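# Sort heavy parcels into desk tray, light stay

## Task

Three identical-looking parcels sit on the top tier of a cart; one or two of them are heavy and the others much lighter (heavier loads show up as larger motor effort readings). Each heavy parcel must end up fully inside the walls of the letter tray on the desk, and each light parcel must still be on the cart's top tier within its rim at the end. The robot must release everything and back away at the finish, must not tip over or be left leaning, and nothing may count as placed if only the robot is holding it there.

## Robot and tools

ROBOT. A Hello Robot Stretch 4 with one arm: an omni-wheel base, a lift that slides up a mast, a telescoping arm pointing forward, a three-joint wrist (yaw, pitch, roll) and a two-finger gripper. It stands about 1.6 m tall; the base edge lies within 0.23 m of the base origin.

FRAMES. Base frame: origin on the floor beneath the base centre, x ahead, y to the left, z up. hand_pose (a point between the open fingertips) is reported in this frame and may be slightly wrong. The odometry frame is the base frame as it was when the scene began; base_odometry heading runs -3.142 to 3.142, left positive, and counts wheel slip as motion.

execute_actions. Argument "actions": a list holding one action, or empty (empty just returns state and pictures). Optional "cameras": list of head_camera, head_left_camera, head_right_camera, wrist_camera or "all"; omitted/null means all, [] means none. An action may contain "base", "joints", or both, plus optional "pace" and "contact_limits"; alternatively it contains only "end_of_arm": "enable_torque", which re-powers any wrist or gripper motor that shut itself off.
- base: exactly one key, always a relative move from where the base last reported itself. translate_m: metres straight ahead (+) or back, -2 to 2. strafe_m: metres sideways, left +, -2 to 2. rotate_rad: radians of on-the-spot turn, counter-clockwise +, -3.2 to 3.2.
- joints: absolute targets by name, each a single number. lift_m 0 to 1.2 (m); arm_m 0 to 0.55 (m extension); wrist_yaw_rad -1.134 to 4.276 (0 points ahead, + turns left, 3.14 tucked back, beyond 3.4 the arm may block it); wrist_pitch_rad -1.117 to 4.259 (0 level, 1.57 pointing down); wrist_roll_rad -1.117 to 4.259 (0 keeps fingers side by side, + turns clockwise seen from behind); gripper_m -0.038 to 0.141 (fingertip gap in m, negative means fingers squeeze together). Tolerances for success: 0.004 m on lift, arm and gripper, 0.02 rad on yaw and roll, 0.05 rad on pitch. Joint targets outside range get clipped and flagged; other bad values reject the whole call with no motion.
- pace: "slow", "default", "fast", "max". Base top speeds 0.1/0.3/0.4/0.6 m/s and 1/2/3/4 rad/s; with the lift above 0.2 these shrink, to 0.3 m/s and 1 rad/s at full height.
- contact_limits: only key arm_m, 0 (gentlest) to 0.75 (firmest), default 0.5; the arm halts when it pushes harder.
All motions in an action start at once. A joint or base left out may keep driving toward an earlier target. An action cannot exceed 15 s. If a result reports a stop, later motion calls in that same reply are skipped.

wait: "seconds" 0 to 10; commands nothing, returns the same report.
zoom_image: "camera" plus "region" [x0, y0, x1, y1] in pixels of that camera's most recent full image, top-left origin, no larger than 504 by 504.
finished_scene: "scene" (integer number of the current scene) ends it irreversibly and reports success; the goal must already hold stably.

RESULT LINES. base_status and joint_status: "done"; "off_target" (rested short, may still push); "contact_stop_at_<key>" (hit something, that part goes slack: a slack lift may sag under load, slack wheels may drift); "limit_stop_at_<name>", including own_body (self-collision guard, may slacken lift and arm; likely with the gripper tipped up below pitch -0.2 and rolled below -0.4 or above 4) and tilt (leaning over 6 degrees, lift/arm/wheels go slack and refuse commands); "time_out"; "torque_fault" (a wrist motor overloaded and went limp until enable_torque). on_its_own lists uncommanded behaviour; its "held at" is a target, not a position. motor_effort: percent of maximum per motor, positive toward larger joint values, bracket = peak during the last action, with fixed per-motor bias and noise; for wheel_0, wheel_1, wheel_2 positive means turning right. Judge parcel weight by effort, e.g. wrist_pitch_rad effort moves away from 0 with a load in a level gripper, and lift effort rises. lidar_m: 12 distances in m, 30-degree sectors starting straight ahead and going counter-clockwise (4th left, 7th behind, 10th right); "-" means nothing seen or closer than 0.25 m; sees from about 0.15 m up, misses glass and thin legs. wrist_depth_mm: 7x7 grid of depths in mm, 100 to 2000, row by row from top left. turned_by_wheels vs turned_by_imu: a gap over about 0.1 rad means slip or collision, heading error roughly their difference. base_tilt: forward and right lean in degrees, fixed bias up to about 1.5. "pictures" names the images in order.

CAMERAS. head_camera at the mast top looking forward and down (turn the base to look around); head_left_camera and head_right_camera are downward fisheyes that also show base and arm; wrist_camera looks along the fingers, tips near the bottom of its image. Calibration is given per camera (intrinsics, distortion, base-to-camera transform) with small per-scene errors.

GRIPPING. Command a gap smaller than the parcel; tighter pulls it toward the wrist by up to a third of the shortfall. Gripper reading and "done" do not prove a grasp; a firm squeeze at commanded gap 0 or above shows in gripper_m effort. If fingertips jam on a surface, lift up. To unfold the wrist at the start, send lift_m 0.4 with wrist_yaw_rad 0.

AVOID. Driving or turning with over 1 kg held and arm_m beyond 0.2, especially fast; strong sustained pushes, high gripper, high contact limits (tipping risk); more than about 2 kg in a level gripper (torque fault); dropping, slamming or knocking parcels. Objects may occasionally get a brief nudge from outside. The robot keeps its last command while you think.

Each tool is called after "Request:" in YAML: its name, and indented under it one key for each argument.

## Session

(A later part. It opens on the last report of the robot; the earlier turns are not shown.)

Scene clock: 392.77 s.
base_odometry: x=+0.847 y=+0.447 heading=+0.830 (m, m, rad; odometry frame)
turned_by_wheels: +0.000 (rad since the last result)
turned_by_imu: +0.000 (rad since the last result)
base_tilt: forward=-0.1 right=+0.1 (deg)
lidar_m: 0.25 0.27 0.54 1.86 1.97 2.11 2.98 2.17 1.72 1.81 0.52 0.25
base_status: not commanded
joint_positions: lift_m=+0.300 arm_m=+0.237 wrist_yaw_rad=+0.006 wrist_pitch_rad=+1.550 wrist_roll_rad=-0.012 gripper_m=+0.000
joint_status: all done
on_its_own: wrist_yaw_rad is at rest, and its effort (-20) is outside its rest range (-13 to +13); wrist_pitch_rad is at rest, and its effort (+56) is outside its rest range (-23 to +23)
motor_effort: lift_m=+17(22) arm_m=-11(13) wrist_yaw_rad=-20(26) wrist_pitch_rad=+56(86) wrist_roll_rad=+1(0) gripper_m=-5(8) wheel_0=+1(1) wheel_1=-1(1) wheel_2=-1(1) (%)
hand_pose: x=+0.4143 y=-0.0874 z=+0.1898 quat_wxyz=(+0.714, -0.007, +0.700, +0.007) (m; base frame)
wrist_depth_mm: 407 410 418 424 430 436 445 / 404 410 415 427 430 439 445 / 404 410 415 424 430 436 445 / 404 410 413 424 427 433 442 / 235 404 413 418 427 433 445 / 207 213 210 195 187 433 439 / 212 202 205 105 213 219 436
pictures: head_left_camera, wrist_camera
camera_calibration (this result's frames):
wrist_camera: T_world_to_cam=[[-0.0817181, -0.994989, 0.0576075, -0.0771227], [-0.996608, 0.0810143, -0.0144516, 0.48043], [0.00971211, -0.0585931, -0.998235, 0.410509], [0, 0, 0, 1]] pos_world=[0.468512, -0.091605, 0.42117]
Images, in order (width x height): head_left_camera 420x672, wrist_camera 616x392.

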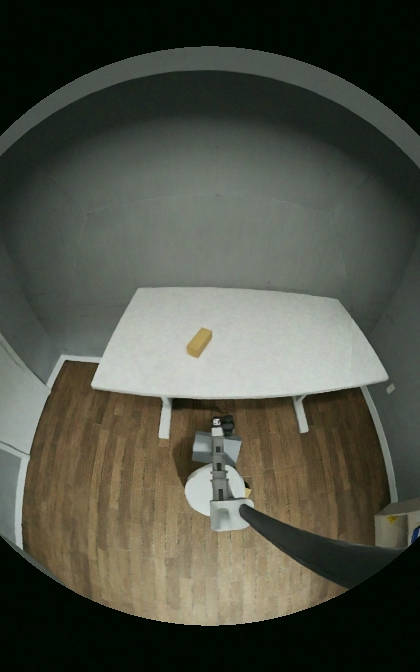

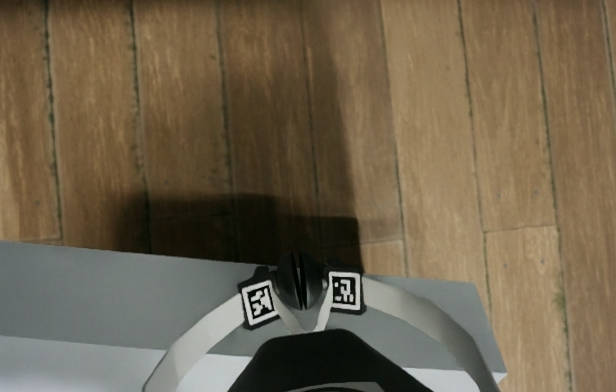

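Request:
execute_actions:
  actions:
    - {"joints": {"lift_m": 0.36, "arm_m": 0.17}, "pace": "slow"}
  cameras: ["wrist_camera"]

Scene clock: 400.00 s.
base_odometry: x=+0.847 y=+0.447 heading=+0.830 (m, m, rad; odometry frame)
turned_by_wheels: +0.000 (rad since the last result)
turned_by_imu: +0.000 (rad since the last result)
base_tilt: forward=-0.1 right=+0.1 (deg)
lidar_m: 0.35 0.38 0.54 1.86 1.98 2.16 2.98 2.18 1.72 1.80 0.52 0.38
base_status: not commanded
joint_positions: lift_m=+0.360 arm_m=+0.171 wrist_yaw_rad=+0.000 wrist_pitch_rad=+1.570 wrist_roll_rad=-0.012 gripper_m=+0.000
joint_status: all done
motor_effort: lift_m=+21(20) arm_m=-7(11) wrist_yaw_rad=-2(20) wrist_pitch_rad=-1(56) wrist_roll_rad=+0(1) gripper_m=-4(5) wheel_0=+1(1) wheel_1=+0(1) wheel_2=-1(1) (%)
hand_pose: x=+0.3424 y=-0.0874 z=+0.2495 quat_wxyz=(+0.707, -0.004, +0.707, +0.004) (m; base frame)
wrist_depth_mm: 452 459 466 469 480 488 500 / 452 459 466 477 484 484 496 / 452 402 404 413 484 492 496 / 455 402 404 415 418 488 500 / 459 402 407 413 484 492 504 / 455 402 404 195 188 492 504 / 455 462 399 105 488 496 504
pictures: wrist_camera
camera_calibration (this result's frames):
wrist_camera: T_world_to_cam=[[-0.0867552, -0.994461, 0.0593341, -0.0851384], [-0.996176, 0.0872141, 0.00518493, 0.405103], [-0.010331, -0.0586574, -0.998225, 0.477629], [0, 0, 0, 1]] pos_world=[0.401102, -0.0919811, 0.479732]
Images, in order (width x height): wrist_camera 616x392.

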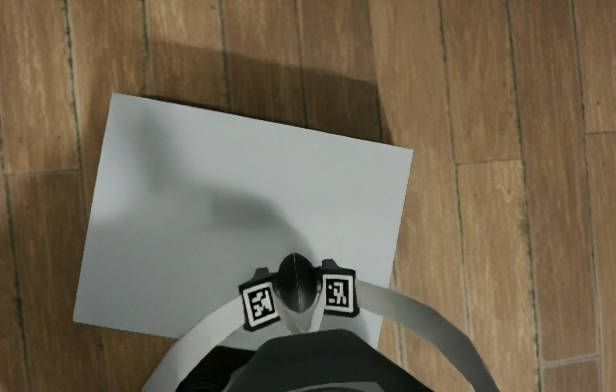

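Request:
execute_actions:
  actions:
    - {"base": {"translate_m": -0.45}, "joints": {"lift_m": 0.8, "arm_m": 0.1, "gripper_m": 0.09}}
  cameras: ["wrist_camera"]

Scene clock: 414.93 s.
base_odometry: x=+0.543 y=+0.115 heading=+0.830 (m, m, rad; odometry frame)
turned_by_wheels: +0.000 (rad since the last result)
turned_by_imu: +0.000 (rad since the last result)
base_tilt: forward=-0.1 right=+0.1 (deg)
lidar_m: 0.80 0.87 1.93 1.87 1.84 2.06 2.47 2.56 1.58 1.53 1.13 0.83
base_status: done
joint_positions: lift_m=+0.800 arm_m=+0.101 wrist_yaw_rad=+0.000 wrist_pitch_rad=+1.570 wrist_roll_rad=-0.012 gripper_m=+0.090
joint_status: all done
motor_effort: lift_m=+21(22) arm_m=-6(7) wrist_yaw_rad=-3(1) wrist_pitch_rad=-1(0) wrist_roll_rad=+0(0) gripper_m=-2(5) wheel_0=-2(5) wheel_1=-1(5) wheel_2=+0(8) (%)
hand_pose: x=+0.2723 y=-0.0874 z=+0.6895 quat_wxyz=(+0.707, -0.004, +0.707, +0.004) (m; base frame)
wrist_depth_mm: 878 878 842 891 917 931 946 / 854 891 891 904 931 946 946 / 866 891 904 904 931 946 960 / 878 878 891 917 931 946 946 / 878 878 878 904 931 946 960 / 891 891 200 707 931 946 960 / 878 878 691 105 931 931 960
pictures: wrist_camera
camera_calibration (this result's frames):
wrist_camera: T_world_to_cam=[[-0.0869326, -0.994445, 0.059348, -0.117288], [-0.996159, 0.0874014, 0.00534441, 0.332888], [-0.0105018, -0.0586555, -0.998223, 0.916191], [0, 0, 0, 1]] pos_world=[0.331035, -0.0919921, 0.919745]
Images, in order (width x height): wrist_camera 616x392.

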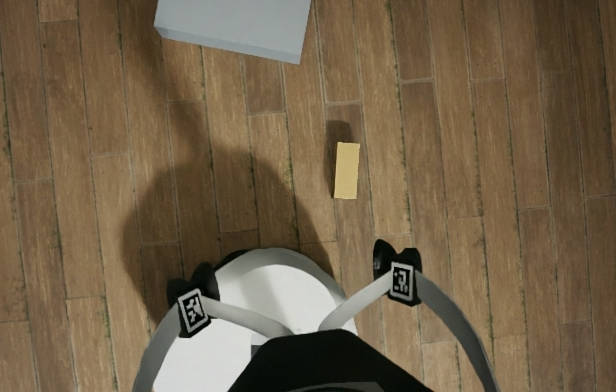

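Request:
execute_actions:
  actions:
    - {"base": {"strafe_m": -0.15}, "joints": {"lift_m": 0.3, "arm_m": 0.22}}
  cameras: ["wrist_camera"]

Scene clock: 425.03 s.
base_odometry: x=+0.654 y=+0.014 heading=+0.830 (m, m, rad; odometry frame)
turned_by_wheels: +0.000 (rad since the last result)
turned_by_imu: +0.000 (rad since the last result)
base_tilt: forward=-0.1 right=+0.1 (deg)
lidar_m: 0.80 0.85 2.09 2.03 1.98 2.58 2.51 2.36 1.41 1.46 1.15 0.82
base_status: done
joint_positions: lift_m=+0.300 arm_m=+0.219 wrist_yaw_rad=+0.000 wrist_pitch_rad=+1.570 wrist_roll_rad=-0.012 gripper_m=+0.090
joint_status: all done
motor_effort: lift_m=+15(19) arm_m=+7(8) wrist_yaw_rad=-1(1) wrist_pitch_rad=-1(1) wrist_roll_rad=+1(0) gripper_m=-4(2) wheel_0=-2(7) wheel_1=+0(8) wheel_2=+1(3) (%)
hand_pose: x=+0.3900 y=-0.0874 z=+0.1900 quat_wxyz=(+0.707, -0.004, +0.707, +0.004) (m; base frame)
wrist_depth_mm: 394 399 407 410 421 427 433 / 394 404 407 415 421 430 436 / 397 402 407 415 421 427 436 / 397 404 413 415 421 430 436 / 397 402 410 366 421 430 436 / 399 404 200 366 421 430 436 / 399 404 410 105 427 433 442
pictures: wrist_camera
camera_calibration (this result's frames):
wrist_camera: T_world_to_cam=[[-0.0872242, -0.99442, 0.0593361, -0.0772928], [-0.996135, 0.0876854, 0.00520762, 0.452829], [-0.0103815, -0.0586525, -0.998224, 0.418721], [0, 0, 0, 1]] pos_world=[0.448684, -0.092009, 0.420206]
Images, in order (width x height): wrist_camera 616x392.

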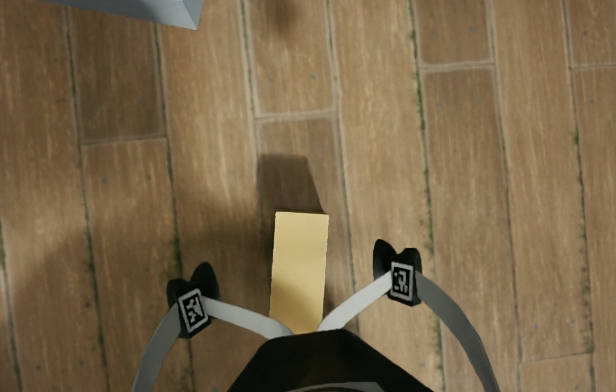

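Request:
execute_actions:
  actions:
    - {"joints": {"lift_m": 0.14}}
  cameras: []

Request:
execute_actions:
  actions:
    - {"joints": {"gripper_m": 0.0}}
  cameras: []

Request:
execute_actions:
  actions:
    - {"joints": {"lift_m": 0.7, "arm_m": 0.5}}
  cameras: ["wrist_camera"]

Scene clock: 438.27 s.
base_odometry: x=+0.654 y=+0.014 heading=+0.830 (m, m, rad; odometry frame)
turned_by_wheels: +0.000 (rad since the last result)
turned_by_imu: +0.000 (rad since the last result)
base_tilt: forward=+0.0 right=+0.1 (deg)
lidar_m: 0.78 0.85 2.11 2.04 1.96 2.59 2.49 2.37 1.42 1.45 1.12 0.82
base_status: not commanded
joint_positions: lift_m=+0.140 arm_m=+0.219 wrist_yaw_rad=+0.000 wrist_pitch_rad=+1.570 wrist_roll_rad=-0.012 gripper_m=+0.090
joint_status: all done
motor_effort: lift_m=+15(14) arm_m=+7(7) wrist_yaw_rad=-1(1) wrist_pitch_rad=-1(1) wrist_roll_rad=+0(0) gripper_m=+0(0) wheel_0=-2(2) wheel_1=+0(0) wheel_2=+1(0) (%)
hand_pose: x=+0.3900 y=-0.0874 z=+0.0300 quat_wxyz=(+0.707, -0.004, +0.707, +0.004) (m; base frame)
wrist_depth_mm: 244 246 251 254 259 263 266 / 244 248 251 255 259 263 267 / 244 248 251 255 260 264 267 / 244 249 252 256 262 265 268 / 245 249 253 204 259 265 268 / 245 249 200 204 262 266 268 / 246 249 253 105 263 266 271
pictures: none
No camera images: the call's "cameras" was empty. Leave "cameras" out to get every camera's image.

Scene clock: 439.97 s.
base_odometry: x=+0.654 y=+0.014 heading=+0.830 (m, m, rad; odometry frame)
turned_by_wheels: +0.000 (rad since the last result)
turned_by_imu: +0.000 (rad since the last result)
base_tilt: forward=-0.1 right=+0.1 (deg)
lidar_m: 0.80 0.84 2.11 2.04 1.95 2.62 2.48 2.36 1.41 1.42 1.14 0.85
base_status: not commanded
joint_positions: lift_m=+0.140 arm_m=+0.219 wrist_yaw_rad=+0.000 wrist_pitch_rad=+1.569 wrist_roll_rad=-0.012 gripper_m=+0.001
joint_status: all done
motor_effort: lift_m=+17(16) arm_m=+7(7) wrist_yaw_rad=-1(1) wrist_pitch_rad=+0(2) wrist_roll_rad=+0(0) gripper_m=-26(27) wheel_0=-2(2) wheel_1=+0(0) wheel_2=+0(1) (%)
hand_pose: x=+0.3901 y=-0.0874 z=+0.0298 quat_wxyz=(+0.708, -0.004, +0.707, +0.004) (m; base frame)
wrist_depth_mm: 243 246 251 255 258 262 264 / 242 246 250 254 258 262 266 / 243 247 251 254 258 263 266 / 243 248 251 255 259 263 265 / 244 248 251 189 259 265 267 / 245 247 188 190 190 264 268 / 246 247 253 105 263 264 268
pictures: none
No camera images: the call's "cameras" was empty. Leave "cameras" out to get every camera's image.

Scene clock: 443.10 s.
base_odometry: x=+0.654 y=+0.014 heading=+0.830 (m, m, rad; odometry frame)
turned_by_wheels: +0.000 (rad since the last result)
turned_by_imu: +0.000 (rad since the last result)
base_tilt: forward=+0.0 right=+0.1 (deg)
lidar_m: 0.61 0.85 2.08 2.03 1.96 2.60 2.52 2.36 1.43 1.43 1.14 0.83
base_status: not commanded
joint_positions: lift_m=+0.700 arm_m=+0.499 wrist_yaw_rad=+0.000 wrist_pitch_rad=+1.569 wrist_roll_rad=-0.012 gripper_m=+0.001
joint_status: all done
motor_effort: lift_m=+23(25) arm_m=+7(7) wrist_yaw_rad=-2(1) wrist_pitch_rad=+1(1) wrist_roll_rad=+0(0) gripper_m=-27(26) wheel_0=-2(2) wheel_1=+0(0) wheel_2=+1(0) (%)
hand_pose: x=+0.6702 y=-0.0874 z=+0.5893 quat_wxyz=(+0.708, -0.004, +0.706, +0.004) (m; base frame)
wrist_depth_mm: 778 778 798 798 820 831 831 / 768 778 798 809 831 831 831 / 768 732 732 809 831 842 842 / 778 723 732 820 842 842 854 / 778 788 798 189 842 831 854 / 788 778 187 190 190 842 866 / 778 768 798 105 831 842 854
pictures: wrist_camera
camera_calibration (this result's frames):
wrist_camera: T_world_to_cam=[[-0.0872132, -0.994426, 0.0592565, -0.0765059], [-0.996145, 0.0876203, 0.00430158, 0.730456], [-0.00946967, -0.0586529, -0.998234, 0.819688], [0, 0, 0, 1]] pos_world=[0.728729, -0.0920051, 0.819631]
Images, in order (width x height): wrist_camera 616x392.

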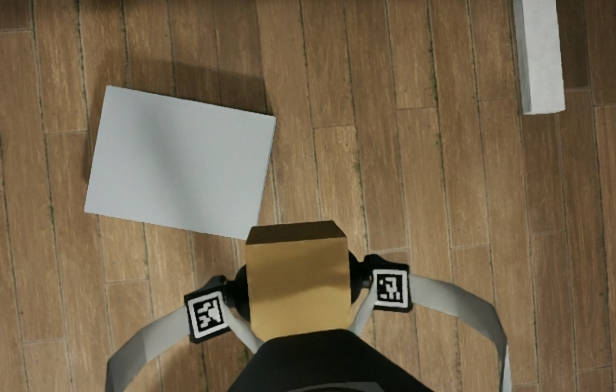

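Request:
execute_actions:
  actions:
    - {"base": {"translate_m": 0.35}}
  cameras: []

Request:
execute_actions:
  actions:
    - {"base": {"strafe_m": 0.14}, "joints": {"lift_m": 0.15}}
  cameras: []

Request:
execute_actions:
  actions:
    - {"joints": {"gripper_m": 0.09}}
  cameras: []

Request:
execute_actions:
  actions:
    - {"joints": {"lift_m": 0.7, "arm_m": 0.4, "gripper_m": 0.0}}
  cameras: ["wrist_camera"]

Scene clock: 456.30 s.
base_odometry: x=+0.692 y=+0.078 heading=+0.598 (m, m, rad; odometry frame)
turned_by_wheels: -0.232 (rad since the last result)
turned_by_imu: -0.062 (rad since the last result)
base_tilt: forward=-0.1 right=+0.1 (deg)
lidar_m: 0.75 0.79 2.07 1.97 1.94 2.10 2.57 2.59 1.52 1.46 1.78 0.81
base_status: translate_m limit_stop_at_tilt (by the wheels' count: +0.071 of +0.350)
joint_positions: lift_m=+0.681 arm_m=+0.484 wrist_yaw_rad=+0.000 wrist_pitch_rad=+1.569 wrist_roll_rad=-0.012 gripper_m=+0.001
joint_status: not commanded
on_its_own: the wheels are slack since a limit_stop_at_tilt; lift_m is slack since a limit_stop_at_tilt (your +0.700 is given up); arm_m is slack since a limit_stop_at_tilt (your +0.500 is given up)
motor_effort: lift_m=+18(41) arm_m=+0(28) wrist_yaw_rad=+0(67) wrist_pitch_rad=+2(17) wrist_roll_rad=+0(2) gripper_m=-26(26) wheel_0=+0(7) wheel_1=+0(15) wheel_2=+0(33) (%)
hand_pose: x=+0.6556 y=-0.0874 z=+0.5711 quat_wxyz=(+0.708, -0.004, +0.707, +0.004) (m; base frame)
wrist_depth_mm: 759 759 778 788 798 809 831 / 759 768 778 788 798 820 820 / 750 707 723 788 798 820 831 / 759 699 715 798 809 820 831 / 759 778 723 189 809 820 831 / 759 778 187 191 190 831 831 / 759 768 778 105 809 820 854
pictures: none
No camera images: the call's "cameras" was empty. Leave "cameras" out to get every camera's image.

not run: a stop came earlier in this reply.

not run: a stop came earlier in this reply.

not run: a stop came earlier in this reply.

Nearly tipped; go slower with the arm retracted.

Request:
execute_actions:
  actions:
    - {"base": {"translate_m": 0.28}, "joints": {"arm_m": 0.15, "lift_m": 0.5}, "pace": "slow"}
  cameras: []

Request:
execute_actions:
  actions:
    - {"base": {"strafe_m": 0.17}, "pace": "slow"}
  cameras: []

Request:
execute_actions:
  actions:
    - {"joints": {"arm_m": 0.5}}
  cameras: ["wrist_camera"]

Scene clock: 510.87 s.
base_odometry: x=+0.924 y=+0.235 heading=+0.598 (m, m, rad; odometry frame)
turned_by_wheels: +0.000 (rad since the last result)
turned_by_imu: +0.000 (rad since the last result)
base_tilt: forward=-0.1 right=+0.1 (deg)
lidar_m: 0.49 0.52 0.71 1.97 2.05 2.15 2.87 2.59 1.53 1.70 0.73 0.52
base_status: done
joint_positions: lift_m=+0.500 arm_m=+0.151 wrist_yaw_rad=+0.000 wrist_pitch_rad=+1.569 wrist_roll_rad=-0.012 gripper_m=+0.001
joint_status: all done
motor_effort: lift_m=+17(16) arm_m=-7(8) wrist_yaw_rad=+0(0) wrist_pitch_rad=+2(0) wrist_roll_rad=+0(1) gripper_m=-27(27) wheel_0=+1(6) wheel_1=+0(3) wheel_2=-1(5) (%)
hand_pose: x=+0.3226 y=-0.0874 z=+0.3898 quat_wxyz=(+0.708, -0.004, +0.707, +0.004) (m; base frame)
wrist_depth_mm: 585 585 597 615 615 627 640 / 530 535 539 609 621 627 640 / 525 535 544 615 627 634 634 / 525 539 544 609 621 640 647 / 591 591 609 189 627 640 647 / 585 603 188 191 190 634 634 / 591 402 410 105 627 647 647
pictures: none
No camera images: the call's "cameras" was empty. Leave "cameras" out to get every camera's image.

Scene clock: 513.70 s.
base_odometry: x=+0.828 y=+0.376 heading=+0.598 (m, m, rad; odometry frame)
turned_by_wheels: +0.000 (rad since the last result)
turned_by_imu: +0.000 (rad since the last result)
base_tilt: forward=+0.0 right=+0.2 (deg)
lidar_m: 0.49 0.50 0.70 1.79 1.88 2.02 2.86 2.82 1.75 1.86 0.74 0.52
base_status: done
joint_positions: lift_m=+0.500 arm_m=+0.151 wrist_yaw_rad=+0.000 wrist_pitch_rad=+1.569 wrist_roll_rad=-0.012 gripper_m=+0.001
joint_status: not commanded
motor_effort: lift_m=+17(17) arm_m=-7(7) wrist_yaw_rad=+0(0) wrist_pitch_rad=+1(1) wrist_roll_rad=+0(0) gripper_m=-27(27) wheel_0=-2(6) wheel_1=+1(6) wheel_2=+1(0) (%)
hand_pose: x=+0.3225 y=-0.0874 z=+0.3898 quat_wxyz=(+0.708, -0.004, +0.707, +0.004) (m; base frame)
wrist_depth_mm: 585 591 549 615 615 627 640 / 585 591 539 549 621 640 640 / 591 591 535 549 627 634 640 / 591 603 544 549 621 627 640 / 591 597 603 189 627 634 647 / 591 603 188 190 190 634 640 / 591 407 410 105 634 634 647
pictures: none
No camera images: the call's "cameras" was empty. Leave "cameras" out to get every camera's image.

Scene clock: 515.87 s.
base_odometry: x=+0.828 y=+0.376 heading=+0.598 (m, m, rad; odometry frame)
turned_by_wheels: +0.000 (rad since the last result)
turned_by_imu: +0.000 (rad since the last result)
base_tilt: forward=+0.0 right=+0.1 (deg)
lidar_m: 0.47 0.51 0.67 1.79 1.87 2.03 2.84 2.80 1.73 1.89 0.73 0.49
base_status: not commanded
joint_positions: lift_m=+0.500 arm_m=+0.499 wrist_yaw_rad=+0.000 wrist_pitch_rad=+1.569 wrist_roll_rad=-0.012 gripper_m=+0.001
joint_status: all done
motor_effort: lift_m=+17(17) arm_m=+7(8) wrist_yaw_rad=-1(1) wrist_pitch_rad=+2(3) wrist_roll_rad=-1(0) gripper_m=-27(26) wheel_0=-2(2) wheel_1=+1(2) wheel_2=+1(1) (%)
hand_pose: x=+0.6703 y=-0.0874 z=+0.3898 quat_wxyz=(+0.708, -0.004, +0.706, +0.004) (m; base frame)
wrist_depth_mm: 580 597 603 609 621 627 640 / 580 591 603 609 621 621 640 / 591 591 597 609 627 634 647 / 597 591 603 615 627 627 634 / 591 597 544 189 621 634 640 / 591 597 188 191 189 627 640 / 585 535 539 105 634 640 640
pictures: wrist_camera
camera_calibration (this result's frames):
wrist_camera: T_world_to_cam=[[-0.0873536, -0.994414, 0.059246, -0.0645806], [-0.996133, 0.0877539, 0.0041844, 0.731393], [-0.00936009, -0.0586514, -0.998235, 0.620436], [0, 0, 0, 1]] pos_world=[0.728731, -0.092013, 0.620107]
Images, in order (width x height): wrist_camera 616x392.

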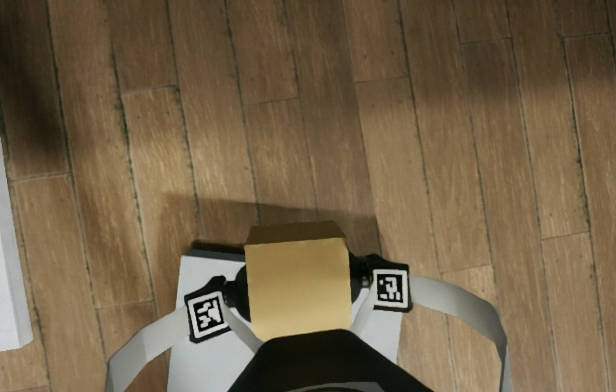

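Request:
execute_actions:
  actions:
    - {"base": {"translate_m": 0.1}, "joints": {"arm_m": 0.55}, "pace": "slow"}
  cameras: []

Request:
execute_actions:
  actions:
    - {"joints": {"lift_m": 0.15}}
  cameras: []

Request:
execute_actions:
  actions:
    - {"joints": {"gripper_m": 0.09}}
  cameras: []

Request:
execute_actions:
  actions:
    - {"joints": {"lift_m": 0.7, "arm_m": 0.4, "gripper_m": 0.0}}
  cameras: ["wrist_camera"]

Scene clock: 526.87 s.
base_odometry: x=+0.911 y=+0.432 heading=+0.598 (m, m, rad; odometry frame)
turned_by_wheels: +0.000 (rad since the last result)
turned_by_imu: +0.000 (rad since the last result)
base_tilt: forward=+0.0 right=+0.2 (deg)
lidar_m: 0.33 0.41 0.57 1.78 1.90 2.11 2.98 2.83 1.76 1.87 0.60 0.44
base_status: done
joint_positions: lift_m=+0.500 arm_m=+0.549 wrist_yaw_rad=+0.000 wrist_pitch_rad=+1.569 wrist_roll_rad=-0.012 gripper_m=+0.001
joint_status: all done
motor_effort: lift_m=+17(17) arm_m=+7(7) wrist_yaw_rad=-1(1) wrist_pitch_rad=+1(3) wrist_roll_rad=+0(0) gripper_m=-26(27) wheel_0=+3(3) wheel_1=+1(7) wheel_2=-2(4) (%)
hand_pose: x=+0.7202 y=-0.0874 z=+0.3898 quat_wxyz=(+0.708, -0.004, +0.706, +0.004) (m; base frame)
wrist_depth_mm: 580 597 603 609 621 627 634 / 580 591 603 603 615 627 640 / 585 591 603 609 621 627 634 / 580 597 609 615 621 634 640 / 591 597 597 189 621 634 647 / 585 597 188 191 190 634 654 / 585 597 544 105 621 634 654
pictures: none
No camera images: the call's "cameras" was empty. Leave "cameras" out to get every camera's image.

Scene clock: 529.33 s.
base_odometry: x=+0.911 y=+0.432 heading=+0.598 (m, m, rad; odometry frame)
turned_by_wheels: +0.000 (rad since the last result)
turned_by_imu: +0.000 (rad since the last result)
base_tilt: forward=+0.0 right=+0.0 (deg)
lidar_m: 0.37 0.40 0.56 1.78 1.87 2.13 2.97 2.84 1.76 1.87 0.57 0.39
base_status: not commanded
joint_positions: lift_m=+0.150 arm_m=+0.549 wrist_yaw_rad=+0.000 wrist_pitch_rad=+1.569 wrist_roll_rad=-0.012 gripper_m=+0.001
joint_status: all done
motor_effort: lift_m=+17(18) arm_m=+7(7) wrist_yaw_rad=-1(0) wrist_pitch_rad=+2(2) wrist_roll_rad=-1(0) gripper_m=-25(26) wheel_0=+3(3) wheel_1=+1(1) wheel_2=-3(2) (%)
hand_pose: x=+0.7202 y=-0.0874 z=+0.0398 quat_wxyz=(+0.708, -0.004, +0.707, +0.004) (m; base frame)
wrist_depth_mm: 251 255 257 263 266 271 273 / 251 254 258 264 267 271 276 / 253 256 260 264 267 272 276 / 253 256 259 264 267 273 276 / 253 257 259 189 268 273 274 / 254 257 188 190 190 272 277 / 254 254 262 105 270 273 277
pictures: none
No camera images: the call's "cameras" was empty. Leave "cameras" out to get every camera's image.

Scene clock: 531.03 s.
base_odometry: x=+0.911 y=+0.432 heading=+0.598 (m, m, rad; odometry frame)
turned_by_wheels: +0.000 (rad since the last result)
turned_by_imu: +0.000 (rad since the last result)
base_tilt: forward=-0.1 right=+0.1 (deg)
lidar_m: 0.39 0.41 0.56 1.80 1.90 2.09 2.94 2.82 1.74 1.87 0.58 0.40
base_status: not commanded
joint_positions: lift_m=+0.150 arm_m=+0.549 wrist_yaw_rad=+0.000 wrist_pitch_rad=+1.570 wrist_roll_rad=-0.012 gripper_m=+0.090
joint_status: all done
motor_effort: lift_m=+17(17) arm_m=+7(7) wrist_yaw_rad=-1(2) wrist_pitch_rad=-1(2) wrist_roll_rad=+0(0) gripper_m=-1(26) wheel_0=+3(3) wheel_1=+1(1) wheel_2=-3(3) (%)
hand_pose: x=+0.7200 y=-0.0874 z=+0.0398 quat_wxyz=(+0.707, -0.004, +0.707, +0.004) (m; base frame)
wrist_depth_mm: 253 256 259 264 267 273 276 / 253 256 259 264 268 272 277 / 252 256 260 265 267 274 277 / 253 256 262 265 271 274 278 / 254 257 259 214 268 274 279 / 254 256 199 213 270 274 279 / 256 257 262 105 271 274 279
pictures: none
No camera images: the call's "cameras" was empty. Leave "cameras" out to get every camera's image.

Scene clock: 533.77 s.
base_odometry: x=+0.911 y=+0.432 heading=+0.598 (m, m, rad; odometry frame)
turned_by_wheels: +0.000 (rad since the last result)
turned_by_imu: +0.000 (rad since the last result)
base_tilt: forward=+0.0 right=+0.1 (deg)
lidar_m: 0.40 0.41 0.55 1.81 1.90 2.10 2.96 2.79 1.76 1.87 0.59 0.39
base_status: not commanded
joint_positions: lift_m=+0.633 arm_m=+0.400 wrist_yaw_rad=+0.000 wrist_pitch_rad=+1.570 wrist_roll_rad=-0.012 gripper_m=+0.000
joint_status: lift_m contact_stop (moved +0.483 of +0.550); the others done
on_its_own: lift_m is slack since a contact_stop (your +0.700 is given up)
motor_effort: lift_m=+23(38) arm_m=+0(7) wrist_yaw_rad=-2(3) wrist_pitch_rad=-2(1) wrist_roll_rad=+0(1) gripper_m=-4(7) wheel_0=+1(3) wheel_1=+0(1) wheel_2=+1(4) (%)
hand_pose: x=+0.5715 y=-0.0874 z=+0.5231 quat_wxyz=(+0.707, -0.004, +0.707, +0.004) (m; base frame)
wrist_depth_mm: 707 715 732 741 750 759 768 / 715 723 723 741 750 759 778 / 715 732 732 732 759 768 768 / 699 723 723 750 759 768 788 / 676 715 707 691 759 768 788 / 699 723 676 195 187 768 778 / 723 723 676 105 768 778 788
pictures: wrist_camera
camera_calibration (this result's frames):
wrist_camera: T_world_to_cam=[[-0.0872367, -0.994419, 0.0593351, -0.0812211], [-0.996134, 0.0876973, 0.0051992, 0.631902], [-0.0103737, -0.0586522, -0.998225, 0.753158], [0, 0, 0, 1]] pos_world=[0.630187, -0.0920096, 0.753355]
Images, in order (width x height): wrist_camera 616x392.

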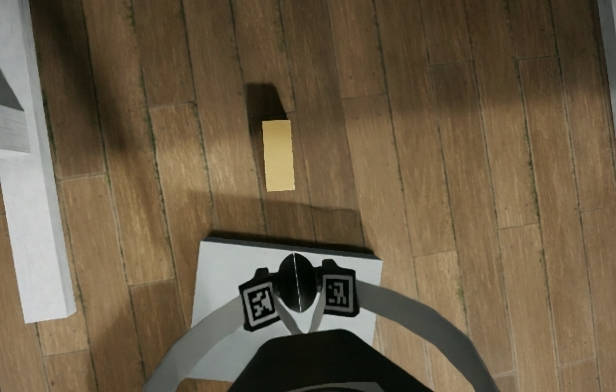

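Request:
execute_actions:
  actions:
    - {"base": {"strafe_m": -0.09}, "joints": {"lift_m": 0.14, "arm_m": 0.43}, "pace": "slow"}
  cameras: ["wrist_camera"]

Scene clock: 547.20 s.
base_odometry: x=+0.961 y=+0.358 heading=+0.598 (m, m, rad; odometry frame)
turned_by_wheels: +0.000 (rad since the last result)
turned_by_imu: +0.000 (rad since the last result)
base_tilt: forward=-0.1 right=+0.1 (deg)
lidar_m: 0.36 0.42 0.55 1.87 1.98 2.17 2.96 2.71 1.68 1.77 0.62 0.42
base_status: done
joint_positions: lift_m=+0.140 arm_m=+0.429 wrist_yaw_rad=+0.000 wrist_pitch_rad=+1.570 wrist_roll_rad=-0.012 gripper_m=+0.000
joint_status: all done
motor_effort: lift_m=+15(17) arm_m=+7(7) wrist_yaw_rad=-1(1) wrist_pitch_rad=+0(1) wrist_roll_rad=-1(0) gripper_m=-4(4) wheel_0=+3(5) wheel_1=-1(3) wheel_2=-2(3) (%)
hand_pose: x=+0.5999 y=-0.0874 z=+0.0300 quat_wxyz=(+0.707, -0.004, +0.707, +0.004) (m; base frame)
wrist_depth_mm: 241 245 251 254 259 263 266 / 218 196 251 254 259 263 266 / 243 196 250 254 260 263 266 / 244 197 252 257 259 265 267 / 244 198 252 254 259 264 268 / 245 248 251 195 189 265 270 / 246 248 252 105 262 266 268
pictures: wrist_camera
camera_calibration (this result's frames):
wrist_camera: T_world_to_cam=[[-0.0872345, -0.994419, 0.0593388, -0.0494799], [-0.996133, 0.0876976, 0.00524136, 0.662817], [-0.010416, -0.0586522, -0.998224, 0.261228], [0, 0, 0, 1]] pos_world=[0.658658, -0.0920097, 0.260226]
Images, in order (width x height): wrist_camera 616x392.

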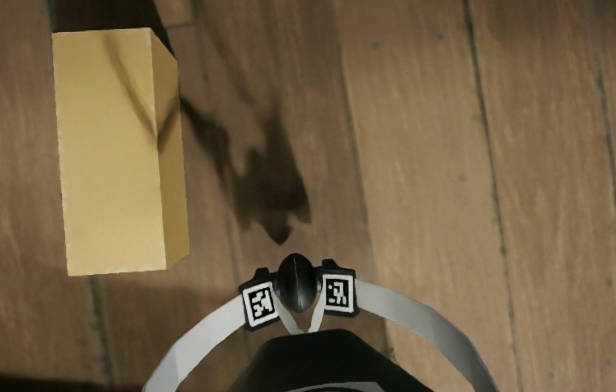

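Retract until the tray is clamped against base (arm ≈0.29).

Request:
execute_actions:
  actions:
    - {"joints": {"arm_m": 0.3}, "pace": "slow"}
  cameras: ["wrist_camera"]

Scene clock: 554.90 s.
base_odometry: x=+0.961 y=+0.358 heading=+0.598 (m, m, rad; odometry frame)
turned_by_wheels: +0.000 (rad since the last result)
turned_by_imu: +0.000 (rad since the last result)
base_tilt: forward=-0.1 right=+0.1 (deg)
lidar_m: 0.37 0.40 0.56 1.89 1.98 2.17 2.95 2.70 1.68 1.77 0.58 0.42
base_status: not commanded
joint_positions: lift_m=+0.140 arm_m=+0.301 wrist_yaw_rad=+0.000 wrist_pitch_rad=+1.569 wrist_roll_rad=-0.012 gripper_m=+0.000
joint_status: all done
motor_effort: lift_m=+15(15) arm_m=-7(8) wrist_yaw_rad=-2(1) wrist_pitch_rad=+2(2) wrist_roll_rad=+0(0) gripper_m=-5(5) wheel_0=+3(3) wheel_1=-1(1) wheel_2=-2(2) (%)
hand_pose: x=+0.4727 y=-0.0874 z=+0.0300 quat_wxyz=(+0.708, -0.004, +0.706, +0.004) (m; base frame)
wrist_depth_mm: 196 208 251 255 260 264 266 / 243 247 252 256 259 264 267 / 245 249 252 254 260 265 267 / 245 248 253 256 260 265 268 / 244 248 253 255 260 265 268 / 185 189 191 193 187 265 268 / 186 188 191 105 198 266 270
pictures: wrist_camera
camera_calibration (this result's frames):
wrist_camera: T_world_to_cam=[[-0.0872702, -0.994421, 0.059251, -0.0605595], [-0.99614, 0.0876737, 0.00424128, 0.536107], [-0.00941237, -0.0586521, -0.998234, 0.259425], [0, 0, 0, 1]] pos_world=[0.531194, -0.0920082, 0.260282]
Images, in order (width x height): wrist_camera 616x392.

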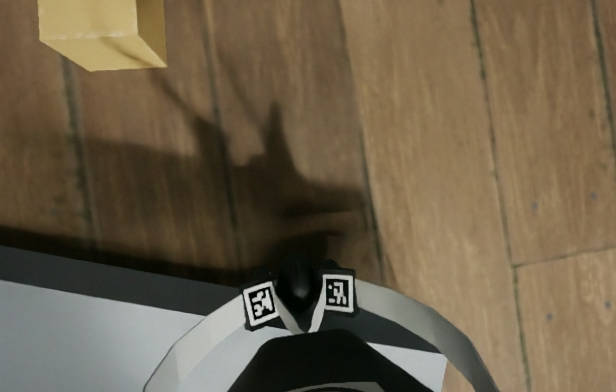

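Request:
execute_actions:
  actions:
    - {"joints": {"arm_m": 0.275}, "pace": "slow"}
  cameras: []

Scene clock: 561.70 s.
torque_fault: wrist_pitch_rad switched itself off since the last result.
base_odometry: x=+0.961 y=+0.358 heading=+0.598 (m, m, rad; odometry frame)
turned_by_wheels: +0.000 (rad since the last result)
turned_by_imu: +0.000 (rad since the last result)
base_tilt: forward=-0.1 right=+0.1 (deg)
lidar_m: 0.39 0.41 0.57 1.90 1.99 2.18 2.98 2.69 1.69 1.75 0.58 0.45
base_status: not commanded
joint_positions: lift_m=+0.140 arm_m=+0.276 wrist_yaw_rad=+0.001 wrist_pitch_rad=+1.479 wrist_roll_rad=-0.011 gripper_m=+0.000
joint_status: all done
on_its_own: wrist_pitch_rad is off since a torque_fault, until you send "end_of_arm": "enable_torque" (your +1.570 is given up)
motor_effort: lift_m=+16(16) arm_m=-7(15) wrist_yaw_rad=-3(24) wrist_pitch_rad=-1(98) wrist_roll_rad=-2(8) gripper_m=-7(7) wheel_0=+2(3) wheel_1=-1(1) wheel_2=-2(2) (%)
hand_pose: x=+0.4736 y=-0.0874 z=+0.0311 quat_wxyz=(+0.739, -0.004, +0.674, +0.004) (m; base frame)
wrist_depth_mm: 212 213 268 272 276 279 285 / 258 260 264 268 273 276 279 / 255 258 262 265 268 272 276 / 252 255 257 264 266 268 272 / 249 252 254 257 263 265 267 / 187 191 190 193 189 264 265 / 185 187 189 105 196 258 263
pictures: none
No camera images: the call's "cameras" was empty. Leave "cameras" out to get every camera's image.

Request:
execute_actions:
  actions:
    - {"end_of_arm": "enable_torque"}
  cameras: []

Request:
execute_actions:
  actions:
    - {"joints": {"arm_m": 0.33, "wrist_pitch_rad": 1.57}, "pace": "slow"}
  cameras: []

Request:
execute_actions:
  actions:
    - {"joints": {"arm_m": 0.29}, "pace": "slow"}
  cameras: []

Scene clock: 568.17 s.
base_odometry: x=+0.961 y=+0.358 heading=+0.598 (m, m, rad; odometry frame)
turned_by_wheels: +0.000 (rad since the last result)
turned_by_imu: +0.000 (rad since the last result)
base_tilt: forward=-0.1 right=+0.1 (deg)
lidar_m: 0.40 0.42 0.54 1.88 1.99 2.13 2.95 2.70 1.68 1.77 0.59 0.43
base_status: not commanded
joint_positions: lift_m=+0.140 arm_m=+0.276 wrist_yaw_rad=+0.001 wrist_pitch_rad=+1.479 wrist_roll_rad=-0.011 gripper_m=+0.000
joint_status: not commanded
end_of_arm: enable_torque: each motor that was off is on again
on_its_own: wrist_pitch_rad is held at +1.479, not at your +1.570, since a torque_fault
motor_effort: lift_m=+16(16) arm_m=-7(7) wrist_yaw_rad=-3(3) wrist_pitch_rad=-1(1) wrist_roll_rad=-2(1) gripper_m=-5(5) wheel_0=+2(2) wheel_1=-1(1) wheel_2=-2(2) (%)
hand_pose: x=+0.4736 y=-0.0874 z=+0.0311 quat_wxyz=(+0.739, -0.004, +0.674, +0.004) (m; base frame)
wrist_depth_mm: 213 213 268 272 274 279 282 / 258 259 264 268 273 276 281 / 255 258 262 267 268 273 277 / 253 256 259 263 265 270 272 / 249 253 255 259 263 265 270 / 187 190 190 193 187 263 266 / 185 187 188 105 195 258 263
pictures: none
No camera images: the call's "cameras" was empty. Leave "cameras" out to get every camera's image.

Scene clock: 569.93 s.
base_odometry: x=+0.961 y=+0.358 heading=+0.598 (m, m, rad; odometry frame)
turned_by_wheels: +0.000 (rad since the last result)
turned_by_imu: +0.000 (rad since the last result)
base_tilt: forward=-0.1 right=+0.1 (deg)
lidar_m: 0.38 0.41 0.57 1.90 1.99 2.18 2.96 2.65 1.66 1.79 0.59 0.42
base_status: not commanded
joint_positions: lift_m=+0.140 arm_m=+0.329 wrist_yaw_rad=+0.001 wrist_pitch_rad=+1.570 wrist_roll_rad=-0.011 gripper_m=+0.000
joint_status: all done
motor_effort: lift_m=+16(16) arm_m=+7(8) wrist_yaw_rad=-3(22) wrist_pitch_rad=+0(97) wrist_roll_rad=-2(7) gripper_m=-6(7) wheel_0=+2(2) wheel_1=-1(1) wheel_2=-2(2) (%)
hand_pose: x=+0.5000 y=-0.0874 z=+0.0299 quat_wxyz=(+0.707, -0.004, +0.707, +0.004) (m; base frame)
wrist_depth_mm: 195 196 250 255 259 262 266 / 242 214 251 256 258 264 266 / 244 247 251 255 260 264 267 / 245 248 251 256 259 264 267 / 246 248 252 254 260 266 267 / 244 248 243 195 187 264 268 / 186 189 190 105 263 265 270
pictures: none
No camera images: the call's "cameras" was empty. Leave "cameras" out to get every camera's image.

Scene clock: 571.47 s.
base_odometry: x=+0.961 y=+0.358 heading=+0.598 (m, m, rad; odometry frame)
turned_by_wheels: +0.000 (rad since the last result)
turned_by_imu: +0.000 (rad since the last result)
base_tilt: forward=+0.0 right=+0.1 (deg)
lidar_m: 0.39 0.41 0.56 1.89 2.01 2.14 2.97 2.66 1.67 1.79 0.56 0.42
base_status: not commanded
joint_positions: lift_m=+0.140 arm_m=+0.292 wrist_yaw_rad=+0.003 wrist_pitch_rad=+1.558 wrist_roll_rad=-0.011 gripper_m=+0.000
joint_status: all done
on_its_own: wrist_pitch_rad is at rest, and its effort (+36) is outside its rest range (-23 to +23)
motor_effort: lift_m=+16(16) arm_m=-10(10) wrist_yaw_rad=-7(8) wrist_pitch_rad=+36(36) wrist_roll_rad=-3(3) gripper_m=-8(6) wheel_0=+2(2) wheel_1=-1(1) wheel_2=-2(2) (%)
hand_pose: x=+0.4667 y=-0.0874 z=+0.0299 quat_wxyz=(+0.712, -0.005, +0.702, +0.005) (m; base frame)
wrist_depth_mm: 208 211 255 259 264 266 270 / 247 251 255 259 263 265 271 / 247 251 255 258 264 267 270 / 247 251 254 258 262 266 270 / 246 251 254 257 262 266 268 / 186 190 190 193 186 267 270 / 186 189 191 105 198 266 270
pictures: none
No camera images: the call's "cameras" was empty. Leave "cameras" out to get every camera's image.

Request:
execute_actions:
  actions:
    - {"joints": {"lift_m": 0.23, "arm_m": 0.28}, "pace": "slow"}
  cameras: []

Request:
execute_actions:
  actions:
    - {"base": {"translate_m": 0.19}, "pace": "slow"}
  cameras: ["wrist_camera"]

Scene clock: 582.43 s.
base_odometry: x=+0.961 y=+0.358 heading=+0.598 (m, m, rad; odometry frame)
turned_by_wheels: +0.000 (rad since the last result)
turned_by_imu: +0.000 (rad since the last result)
base_tilt: forward=-0.1 right=+0.1 (deg)
lidar_m: 0.28 0.33 0.57 1.89 2.00 2.15 2.95 2.68 1.69 1.77 0.57 0.35
base_status: not commanded
joint_positions: lift_m=+0.230 arm_m=+0.282 wrist_yaw_rad=+0.003 wrist_pitch_rad=+1.561 wrist_roll_rad=-0.011 gripper_m=+0.000
joint_status: all done
on_its_own: wrist_pitch_rad is at rest, and its effort (+26) is outside its rest range (-23 to +23)
motor_effort: lift_m=+21(21) arm_m=-9(12) wrist_yaw_rad=-11(18) wrist_pitch_rad=+26(70) wrist_roll_rad=-1(4) gripper_m=-5(6) wheel_0=+2(2) wheel_1=-1(1) wheel_2=-2(2) (%)
hand_pose: x=+0.4557 y=-0.0874 z=+0.1195 quat_wxyz=(+0.711, -0.005, +0.703, +0.005) (m; base frame)
wrist_depth_mm: 330 289 343 347 351 357 364 / 332 334 342 347 351 357 364 / 330 336 343 347 353 362 364 / 332 334 342 345 351 355 364 / 234 336 342 347 355 357 364 / 195 200 194 204 186 357 362 / 202 200 199 105 211 359 366
pictures: none
No camera images: the call's "cameras" was empty. Leave "cameras" out to get every camera's image.

Scene clock: 585.60 s.
base_odometry: x=+1.118 y=+0.465 heading=+0.598 (m, m, rad; odometry frame)
turned_by_wheels: +0.000 (rad since the last result)
turned_by_imu: +0.000 (rad since the last result)
base_tilt: forward=-0.1 right=+0.1 (deg)
lidar_m: 0.25 0.25 0.29 1.87 1.99 2.28 3.19 2.28 1.74 1.77 0.33 0.25
base_status: done
joint_positions: lift_m=+0.230 arm_m=+0.282 wrist_yaw_rad=+0.003 wrist_pitch_rad=+1.561 wrist_roll_rad=-0.011 gripper_m=+0.000
joint_status: not commanded
on_its_own: wrist_pitch_rad is at rest, and its effort (+27) is outside its rest range (-23 to +23)
motor_effort: lift_m=+21(21) arm_m=-9(9) wrist_yaw_rad=-10(10) wrist_pitch_rad=+27(26) wrist_roll_rad=-2(1) gripper_m=-8(4) wheel_0=+1(5) wheel_1=+2(5) wheel_2=-1(9) (%)
hand_pose: x=+0.4557 y=-0.0874 z=+0.1195 quat_wxyz=(+0.711, -0.005, +0.704, +0.005) (m; base frame)
wrist_depth_mm: 330 336 340 345 353 357 364 / 332 336 343 347 353 357 364 / 332 334 342 347 355 359 364 / 330 334 345 345 355 355 362 / 233 286 298 343 353 357 366 / 195 200 194 204 186 359 364 / 202 200 198 105 212 357 364
pictures: wrist_camera
camera_calibration (this result's frames):
wrist_camera: T_world_to_cam=[[-0.085073, -0.994655, 0.0585178, -0.068276], [-0.996374, 0.0849824, -0.00403961, 0.519591], [-0.000954969, -0.0586493, -0.998278, 0.344769], [0, 0, 0, 1]] pos_world=[0.512228, -0.0918467, 0.350269]
Images, in order (width x height): wrist_camera 616x392.

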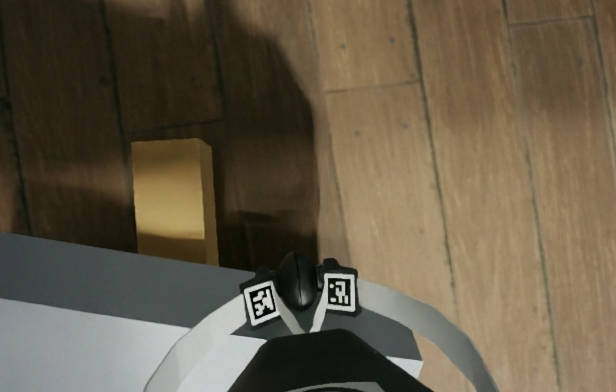

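Request:
execute_actions:
  actions:
    - {"joints": {"lift_m": 0.2, "arm_m": 0.32}, "pace": "slow"}
  cameras: []

Request:
execute_actions:
  actions:
    - {"joints": {"lift_m": 0.25, "arm_m": 0.5, "wrist_pitch_rad": 2.5, "wrist_roll_rad": 1.57, "gripper_m": 0.1}}
  cameras: ["wrist_camera"]

Scene clock: 597.60 s.
base_odometry: x=+1.118 y=+0.465 heading=+0.598 (m, m, rad; odometry frame)
turned_by_wheels: +0.000 (rad since the last result)
turned_by_imu: +0.000 (rad since the last result)
base_tilt: forward=+0.0 right=+0.0 (deg)
lidar_m: 0.25 0.25 0.29 1.90 2.00 2.26 3.16 2.31 1.76 1.77 0.33 0.25
base_status: not commanded
joint_positions: lift_m=+0.200 arm_m=+0.319 wrist_yaw_rad=+0.001 wrist_pitch_rad=+1.570 wrist_roll_rad=-0.011 gripper_m=+0.000
joint_status: all done
motor_effort: lift_m=+15(20) arm_m=+7(8) wrist_yaw_rad=-2(10) wrist_pitch_rad=-1(29) wrist_roll_rad=-1(2) gripper_m=-4(7) wheel_0=+1(1) wheel_1=+2(3) wheel_2=+0(1) (%)
hand_pose: x=+0.4900 y=-0.0874 z=+0.0900 quat_wxyz=(+0.707, -0.004, +0.707, +0.004) (m; base frame)
wrist_depth_mm: 300 304 309 314 319 324 330 / 300 306 307 315 320 325 329 / 301 306 310 317 320 327 329 / 303 304 312 317 322 325 330 / 301 258 312 315 320 327 332 / 225 242 228 195 189 329 330 / 196 199 202 105 324 329 332
pictures: none
No camera images: the call's "cameras" was empty. Leave "cameras" out to get every camera's image.

Scene clock: 599.40 s.
base_odometry: x=+1.118 y=+0.465 heading=+0.598 (m, m, rad; odometry frame)
turned_by_wheels: +0.000 (rad since the last result)
turned_by_imu: +0.000 (rad since the last result)
base_tilt: forward=-0.1 right=+0.2 (deg)
lidar_m: 0.25 0.25 0.30 1.92 2.00 2.30 3.17 2.28 1.75 1.77 0.32 0.25
base_status: not commanded
joint_positions: lift_m=+0.250 arm_m=+0.499 wrist_yaw_rad=+0.000 wrist_pitch_rad=+2.498 wrist_roll_rad=+1.570 gripper_m=+0.100
joint_status: all done
motor_effort: lift_m=+20(22) arm_m=+7(7) wrist_yaw_rad=-2(32) wrist_pitch_rad=+6(89) wrist_roll_rad=+0(7) gripper_m=-3(7) wheel_0=+0(1) wheel_1=+1(2) wheel_2=+0(0) (%)
hand_pose: x=+0.4390 y=-0.0875 z=+0.2548 quat_wxyz=(+0.224, +0.223, +0.671, -0.670) (m; base frame)
wrist_depth_mm: 355 430 554 759 1229 - - / 349 424 539 741 1160 - - / 343 413 530 683 976 - - / 340 397 512 559 517 1661 - / 336 315 382 500 466 - - / 332 307 214 492 469 - - / 309 304 351 105 508 1708 -
pictures: wrist_camera
camera_calibration (this result's frames):
wrist_camera: T_world_to_cam=[[-0.548844, 0.0974626, 0.830224, 0.0248038], [0.0633415, 0.995173, -0.0749527, 0.136076], [-0.833522, 0.0114503, -0.552368, 0.737864], [0, 0, 0, 1]] pos_world=[0.62002, -0.146285, 0.397179]
Images, in order (width x height): wrist_camera 616x392.

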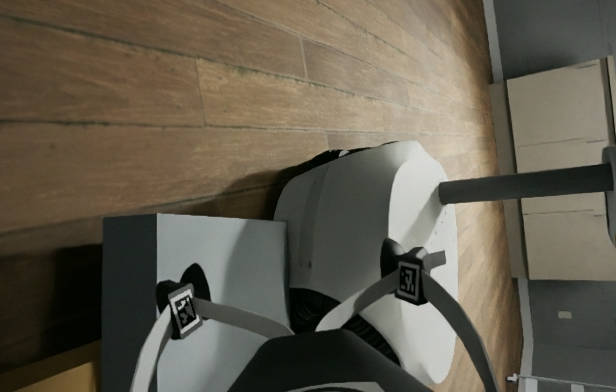

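Request:
execute_actions:
  actions:
    - {"joints": {"arm_m": 0.55}}
  cameras: []

Request:
execute_actions:
  actions:
    - {"joints": {"lift_m": 0.1}, "pace": "slow"}
  cameras: ["wrist_camera"]

Scene clock: 610.60 s.
base_odometry: x=+1.118 y=+0.465 heading=+0.598 (m, m, rad; odometry frame)
turned_by_wheels: +0.000 (rad since the last result)
turned_by_imu: +0.000 (rad since the last result)
base_tilt: forward=-0.1 right=+0.1 (deg)
lidar_m: 0.25 0.25 0.31 1.88 2.01 2.26 3.17 2.27 1.75 1.77 0.31 0.25
base_status: not commanded
joint_positions: lift_m=+0.250 arm_m=+0.549 wrist_yaw_rad=+0.000 wrist_pitch_rad=+2.498 wrist_roll_rad=+1.570 gripper_m=+0.100
joint_status: all done
motor_effort: lift_m=+20(20) arm_m=+7(8) wrist_yaw_rad=-1(1) wrist_pitch_rad=+5(5) wrist_roll_rad=+0(1) gripper_m=-2(1) wheel_0=+0(0) wheel_1=+2(2) wheel_2=+0(0) (%)
hand_pose: x=+0.4889 y=-0.0875 z=+0.2549 quat_wxyz=(+0.224, +0.223, +0.671, -0.670) (m; base frame)
wrist_depth_mm: 357 424 544 759 1255 - - / 349 418 539 732 1182 - - / 345 418 525 691 976 - - / 338 404 496 609 544 741 - / 336 379 366 535 512 - - / 332 373 213 517 512 - - / 304 325 340 105 569 1808 -
pictures: none
No camera images: the call's "cameras" was empty. Leave "cameras" out to get every camera's image.

Scene clock: 612.63 s.
base_odometry: x=+1.118 y=+0.465 heading=+0.598 (m, m, rad; odometry frame)
turned_by_wheels: +0.000 (rad since the last result)
turned_by_imu: +0.000 (rad since the last result)
base_tilt: forward=-0.1 right=+0.1 (deg)
lidar_m: 0.25 0.25 0.30 1.88 2.02 2.29 3.17 2.29 1.75 1.76 0.33 0.25
base_status: not commanded
joint_positions: lift_m=+0.100 arm_m=+0.549 wrist_yaw_rad=+0.000 wrist_pitch_rad=+2.498 wrist_roll_rad=+1.570 gripper_m=+0.100
joint_status: all done
motor_effort: lift_m=+15(20) arm_m=+7(7) wrist_yaw_rad=-1(2) wrist_pitch_rad=+6(4) wrist_roll_rad=+1(1) gripper_m=-3(0) wheel_0=+0(0) wheel_1=+2(2) wheel_2=+0(0) (%)
hand_pose: x=+0.4889 y=-0.0875 z=+0.1053 quat_wxyz=(+0.224, +0.223, +0.671, -0.670) (m; base frame)
wrist_depth_mm: 219 263 338 469 759 - - / 215 259 330 455 723 1921 - / 211 256 325 439 603 517 - / 209 251 315 285 517 459 - / 206 246 309 272 319 436 - / 204 232 213 266 306 433 - / 203 228 272 105 525 492 -
pictures: wrist_camera
camera_calibration (this result's frames):
wrist_camera: T_world_to_cam=[[-0.548654, 0.0976536, 0.830327, 0.176219], [0.0636411, 0.995152, -0.0749864, 0.121495], [-0.833624, 0.0117013, -0.552208, 0.696974], [0, 0, 0, 1]] pos_world=[0.669966, -0.14627, 0.247666]
Images, in order (width x height): wrist_camera 616x392.

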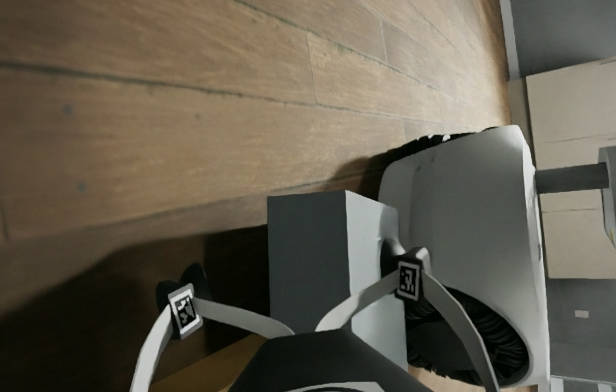

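Request:
execute_actions:
  actions:
    - {"joints": {"arm_m": 0.5}, "pace": "slow"}
  cameras: []

Request:
execute_actions:
  actions:
    - {"joints": {"gripper_m": 0.0}}
  cameras: []

Request:
execute_actions:
  actions:
    - {"joints": {"lift_m": 0.4}, "pace": "slow"}
  cameras: ["wrist_camera", "head_left_camera"]

Scene clock: 621.67 s.
base_odometry: x=+1.118 y=+0.465 heading=+0.598 (m, m, rad; odometry frame)
turned_by_wheels: +0.000 (rad since the last result)
turned_by_imu: +0.000 (rad since the last result)
base_tilt: forward=-0.1 right=+0.0 (deg)
lidar_m: 0.25 0.25 0.30 1.90 1.99 2.30 3.16 2.29 1.73 1.77 0.35 0.25
base_status: not commanded
joint_positions: lift_m=+0.100 arm_m=+0.501 wrist_yaw_rad=+0.000 wrist_pitch_rad=+2.498 wrist_roll_rad=+1.570 gripper_m=+0.100
joint_status: all done
motor_effort: lift_m=+15(15) arm_m=-7(7) wrist_yaw_rad=-1(1) wrist_pitch_rad=+4(5) wrist_roll_rad=+1(1) gripper_m=-1(3) wheel_0=+0(0) wheel_1=+2(2) wheel_2=+0(0) (%)
hand_pose: x=+0.4414 y=-0.0875 z=+0.1054 quat_wxyz=(+0.224, +0.223, +0.671, -0.670) (m; base frame)
wrist_depth_mm: 219 262 338 469 759 - - / 215 258 330 455 723 1863 - / 212 255 324 442 591 473 - / 210 251 306 392 484 413 - / 207 247 278 232 364 394 - / 204 231 213 223 349 387 - / 203 228 263 105 462 433 -
pictures: none
No camera images: the call's "cameras" was empty. Leave "cameras" out to get every camera's image.

Scene clock: 623.47 s.
base_odometry: x=+1.118 y=+0.465 heading=+0.598 (m, m, rad; odometry frame)
turned_by_wheels: +0.000 (rad since the last result)
turned_by_imu: +0.000 (rad since the last result)
base_tilt: forward=+0.0 right=+0.1 (deg)
lidar_m: 0.25 0.25 0.29 1.89 2.01 2.30 3.16 2.30 1.77 1.76 0.33 0.25
base_status: not commanded
joint_positions: lift_m=+0.100 arm_m=+0.501 wrist_yaw_rad=+0.004 wrist_pitch_rad=+2.498 wrist_roll_rad=+1.570 gripper_m=+0.001
joint_status: all done
motor_effort: lift_m=+15(15) arm_m=-7(7) wrist_yaw_rad=-12(14) wrist_pitch_rad=+6(30) wrist_roll_rad=-1(1) gripper_m=-20(22) wheel_0=+0(0) wheel_1=+1(2) wheel_2=+0(0) (%)
hand_pose: x=+0.4418 y=-0.0884 z=+0.1052 quat_wxyz=(+0.225, +0.222, +0.671, -0.670) (m; base frame)
wrist_depth_mm: 220 264 338 469 759 - - / 216 260 330 459 723 1863 - / 213 257 325 442 591 473 - / 210 252 306 379 488 415 580 / 208 249 282 232 427 394 - / 205 238 187 227 193 389 - / 204 222 265 105 455 430 -
pictures: none
No camera images: the call's "cameras" was empty. Leave "cameras" out to get every camera's image.

Scene clock: 626.50 s.
base_odometry: x=+1.118 y=+0.465 heading=+0.598 (m, m, rad; odometry frame)
turned_by_wheels: +0.000 (rad since the last result)
turned_by_imu: +0.000 (rad since the last result)
base_tilt: forward=-0.1 right=+0.1 (deg)
lidar_m: 0.25 0.25 0.27 1.89 2.02 2.28 3.16 2.28 1.76 1.75 0.34 0.25
base_status: not commanded
joint_positions: lift_m=+0.400 arm_m=+0.501 wrist_yaw_rad=+0.001 wrist_pitch_rad=+2.498 wrist_roll_rad=+1.570 gripper_m=+0.000
joint_status: all done
motor_effort: lift_m=+21(21) arm_m=-7(7) wrist_yaw_rad=-3(15) wrist_pitch_rad=+7(28) wrist_roll_rad=-1(1) gripper_m=-5(20) wheel_0=+0(0) wheel_1=+2(1) wheel_2=+0(0) (%)
hand_pose: x=+0.4414 y=-0.0876 z=+0.4048 quat_wxyz=(+0.224, +0.223, +0.671, -0.671) (m; base frame)
wrist_depth_mm: 496 591 759 1098 1708 - - / 492 580 750 1008 1618 - - / 480 569 732 946 1576 - - / 469 564 668 621 768 - - / 404 452 569 549 1464 - - / 397 452 525 194 189 - - / 387 424 569 105 1430 - -
pictures: head_left_camera, wrist_camera
camera_calibration (this result's frames):
wrist_camera: T_world_to_cam=[[-0.54879, 0.0981082, 0.830183, -0.0983369], [0.0636503, 0.995111, -0.0755229, 0.14728], [-0.833533, 0.0113951, -0.552352, 0.822703], [0, 0, 0, 1]] pos_world=[0.62241, -0.146287, 0.547182]
Images, in order (width x height): head_left_camera 420x672, wrist_camera 616x392.

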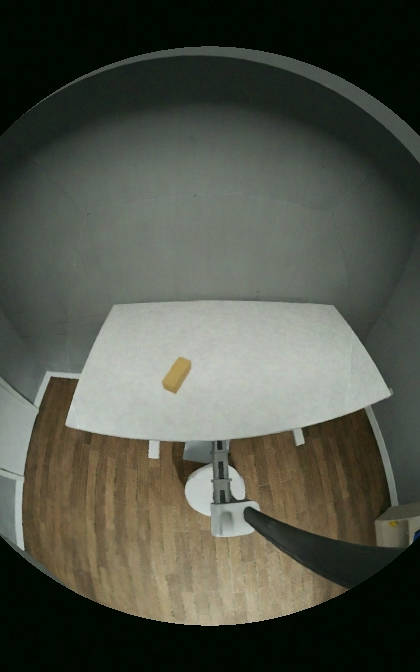

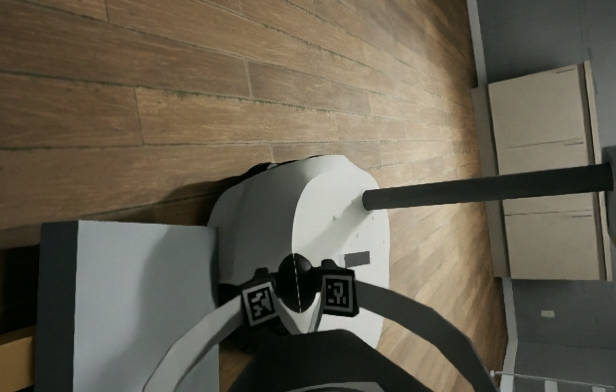

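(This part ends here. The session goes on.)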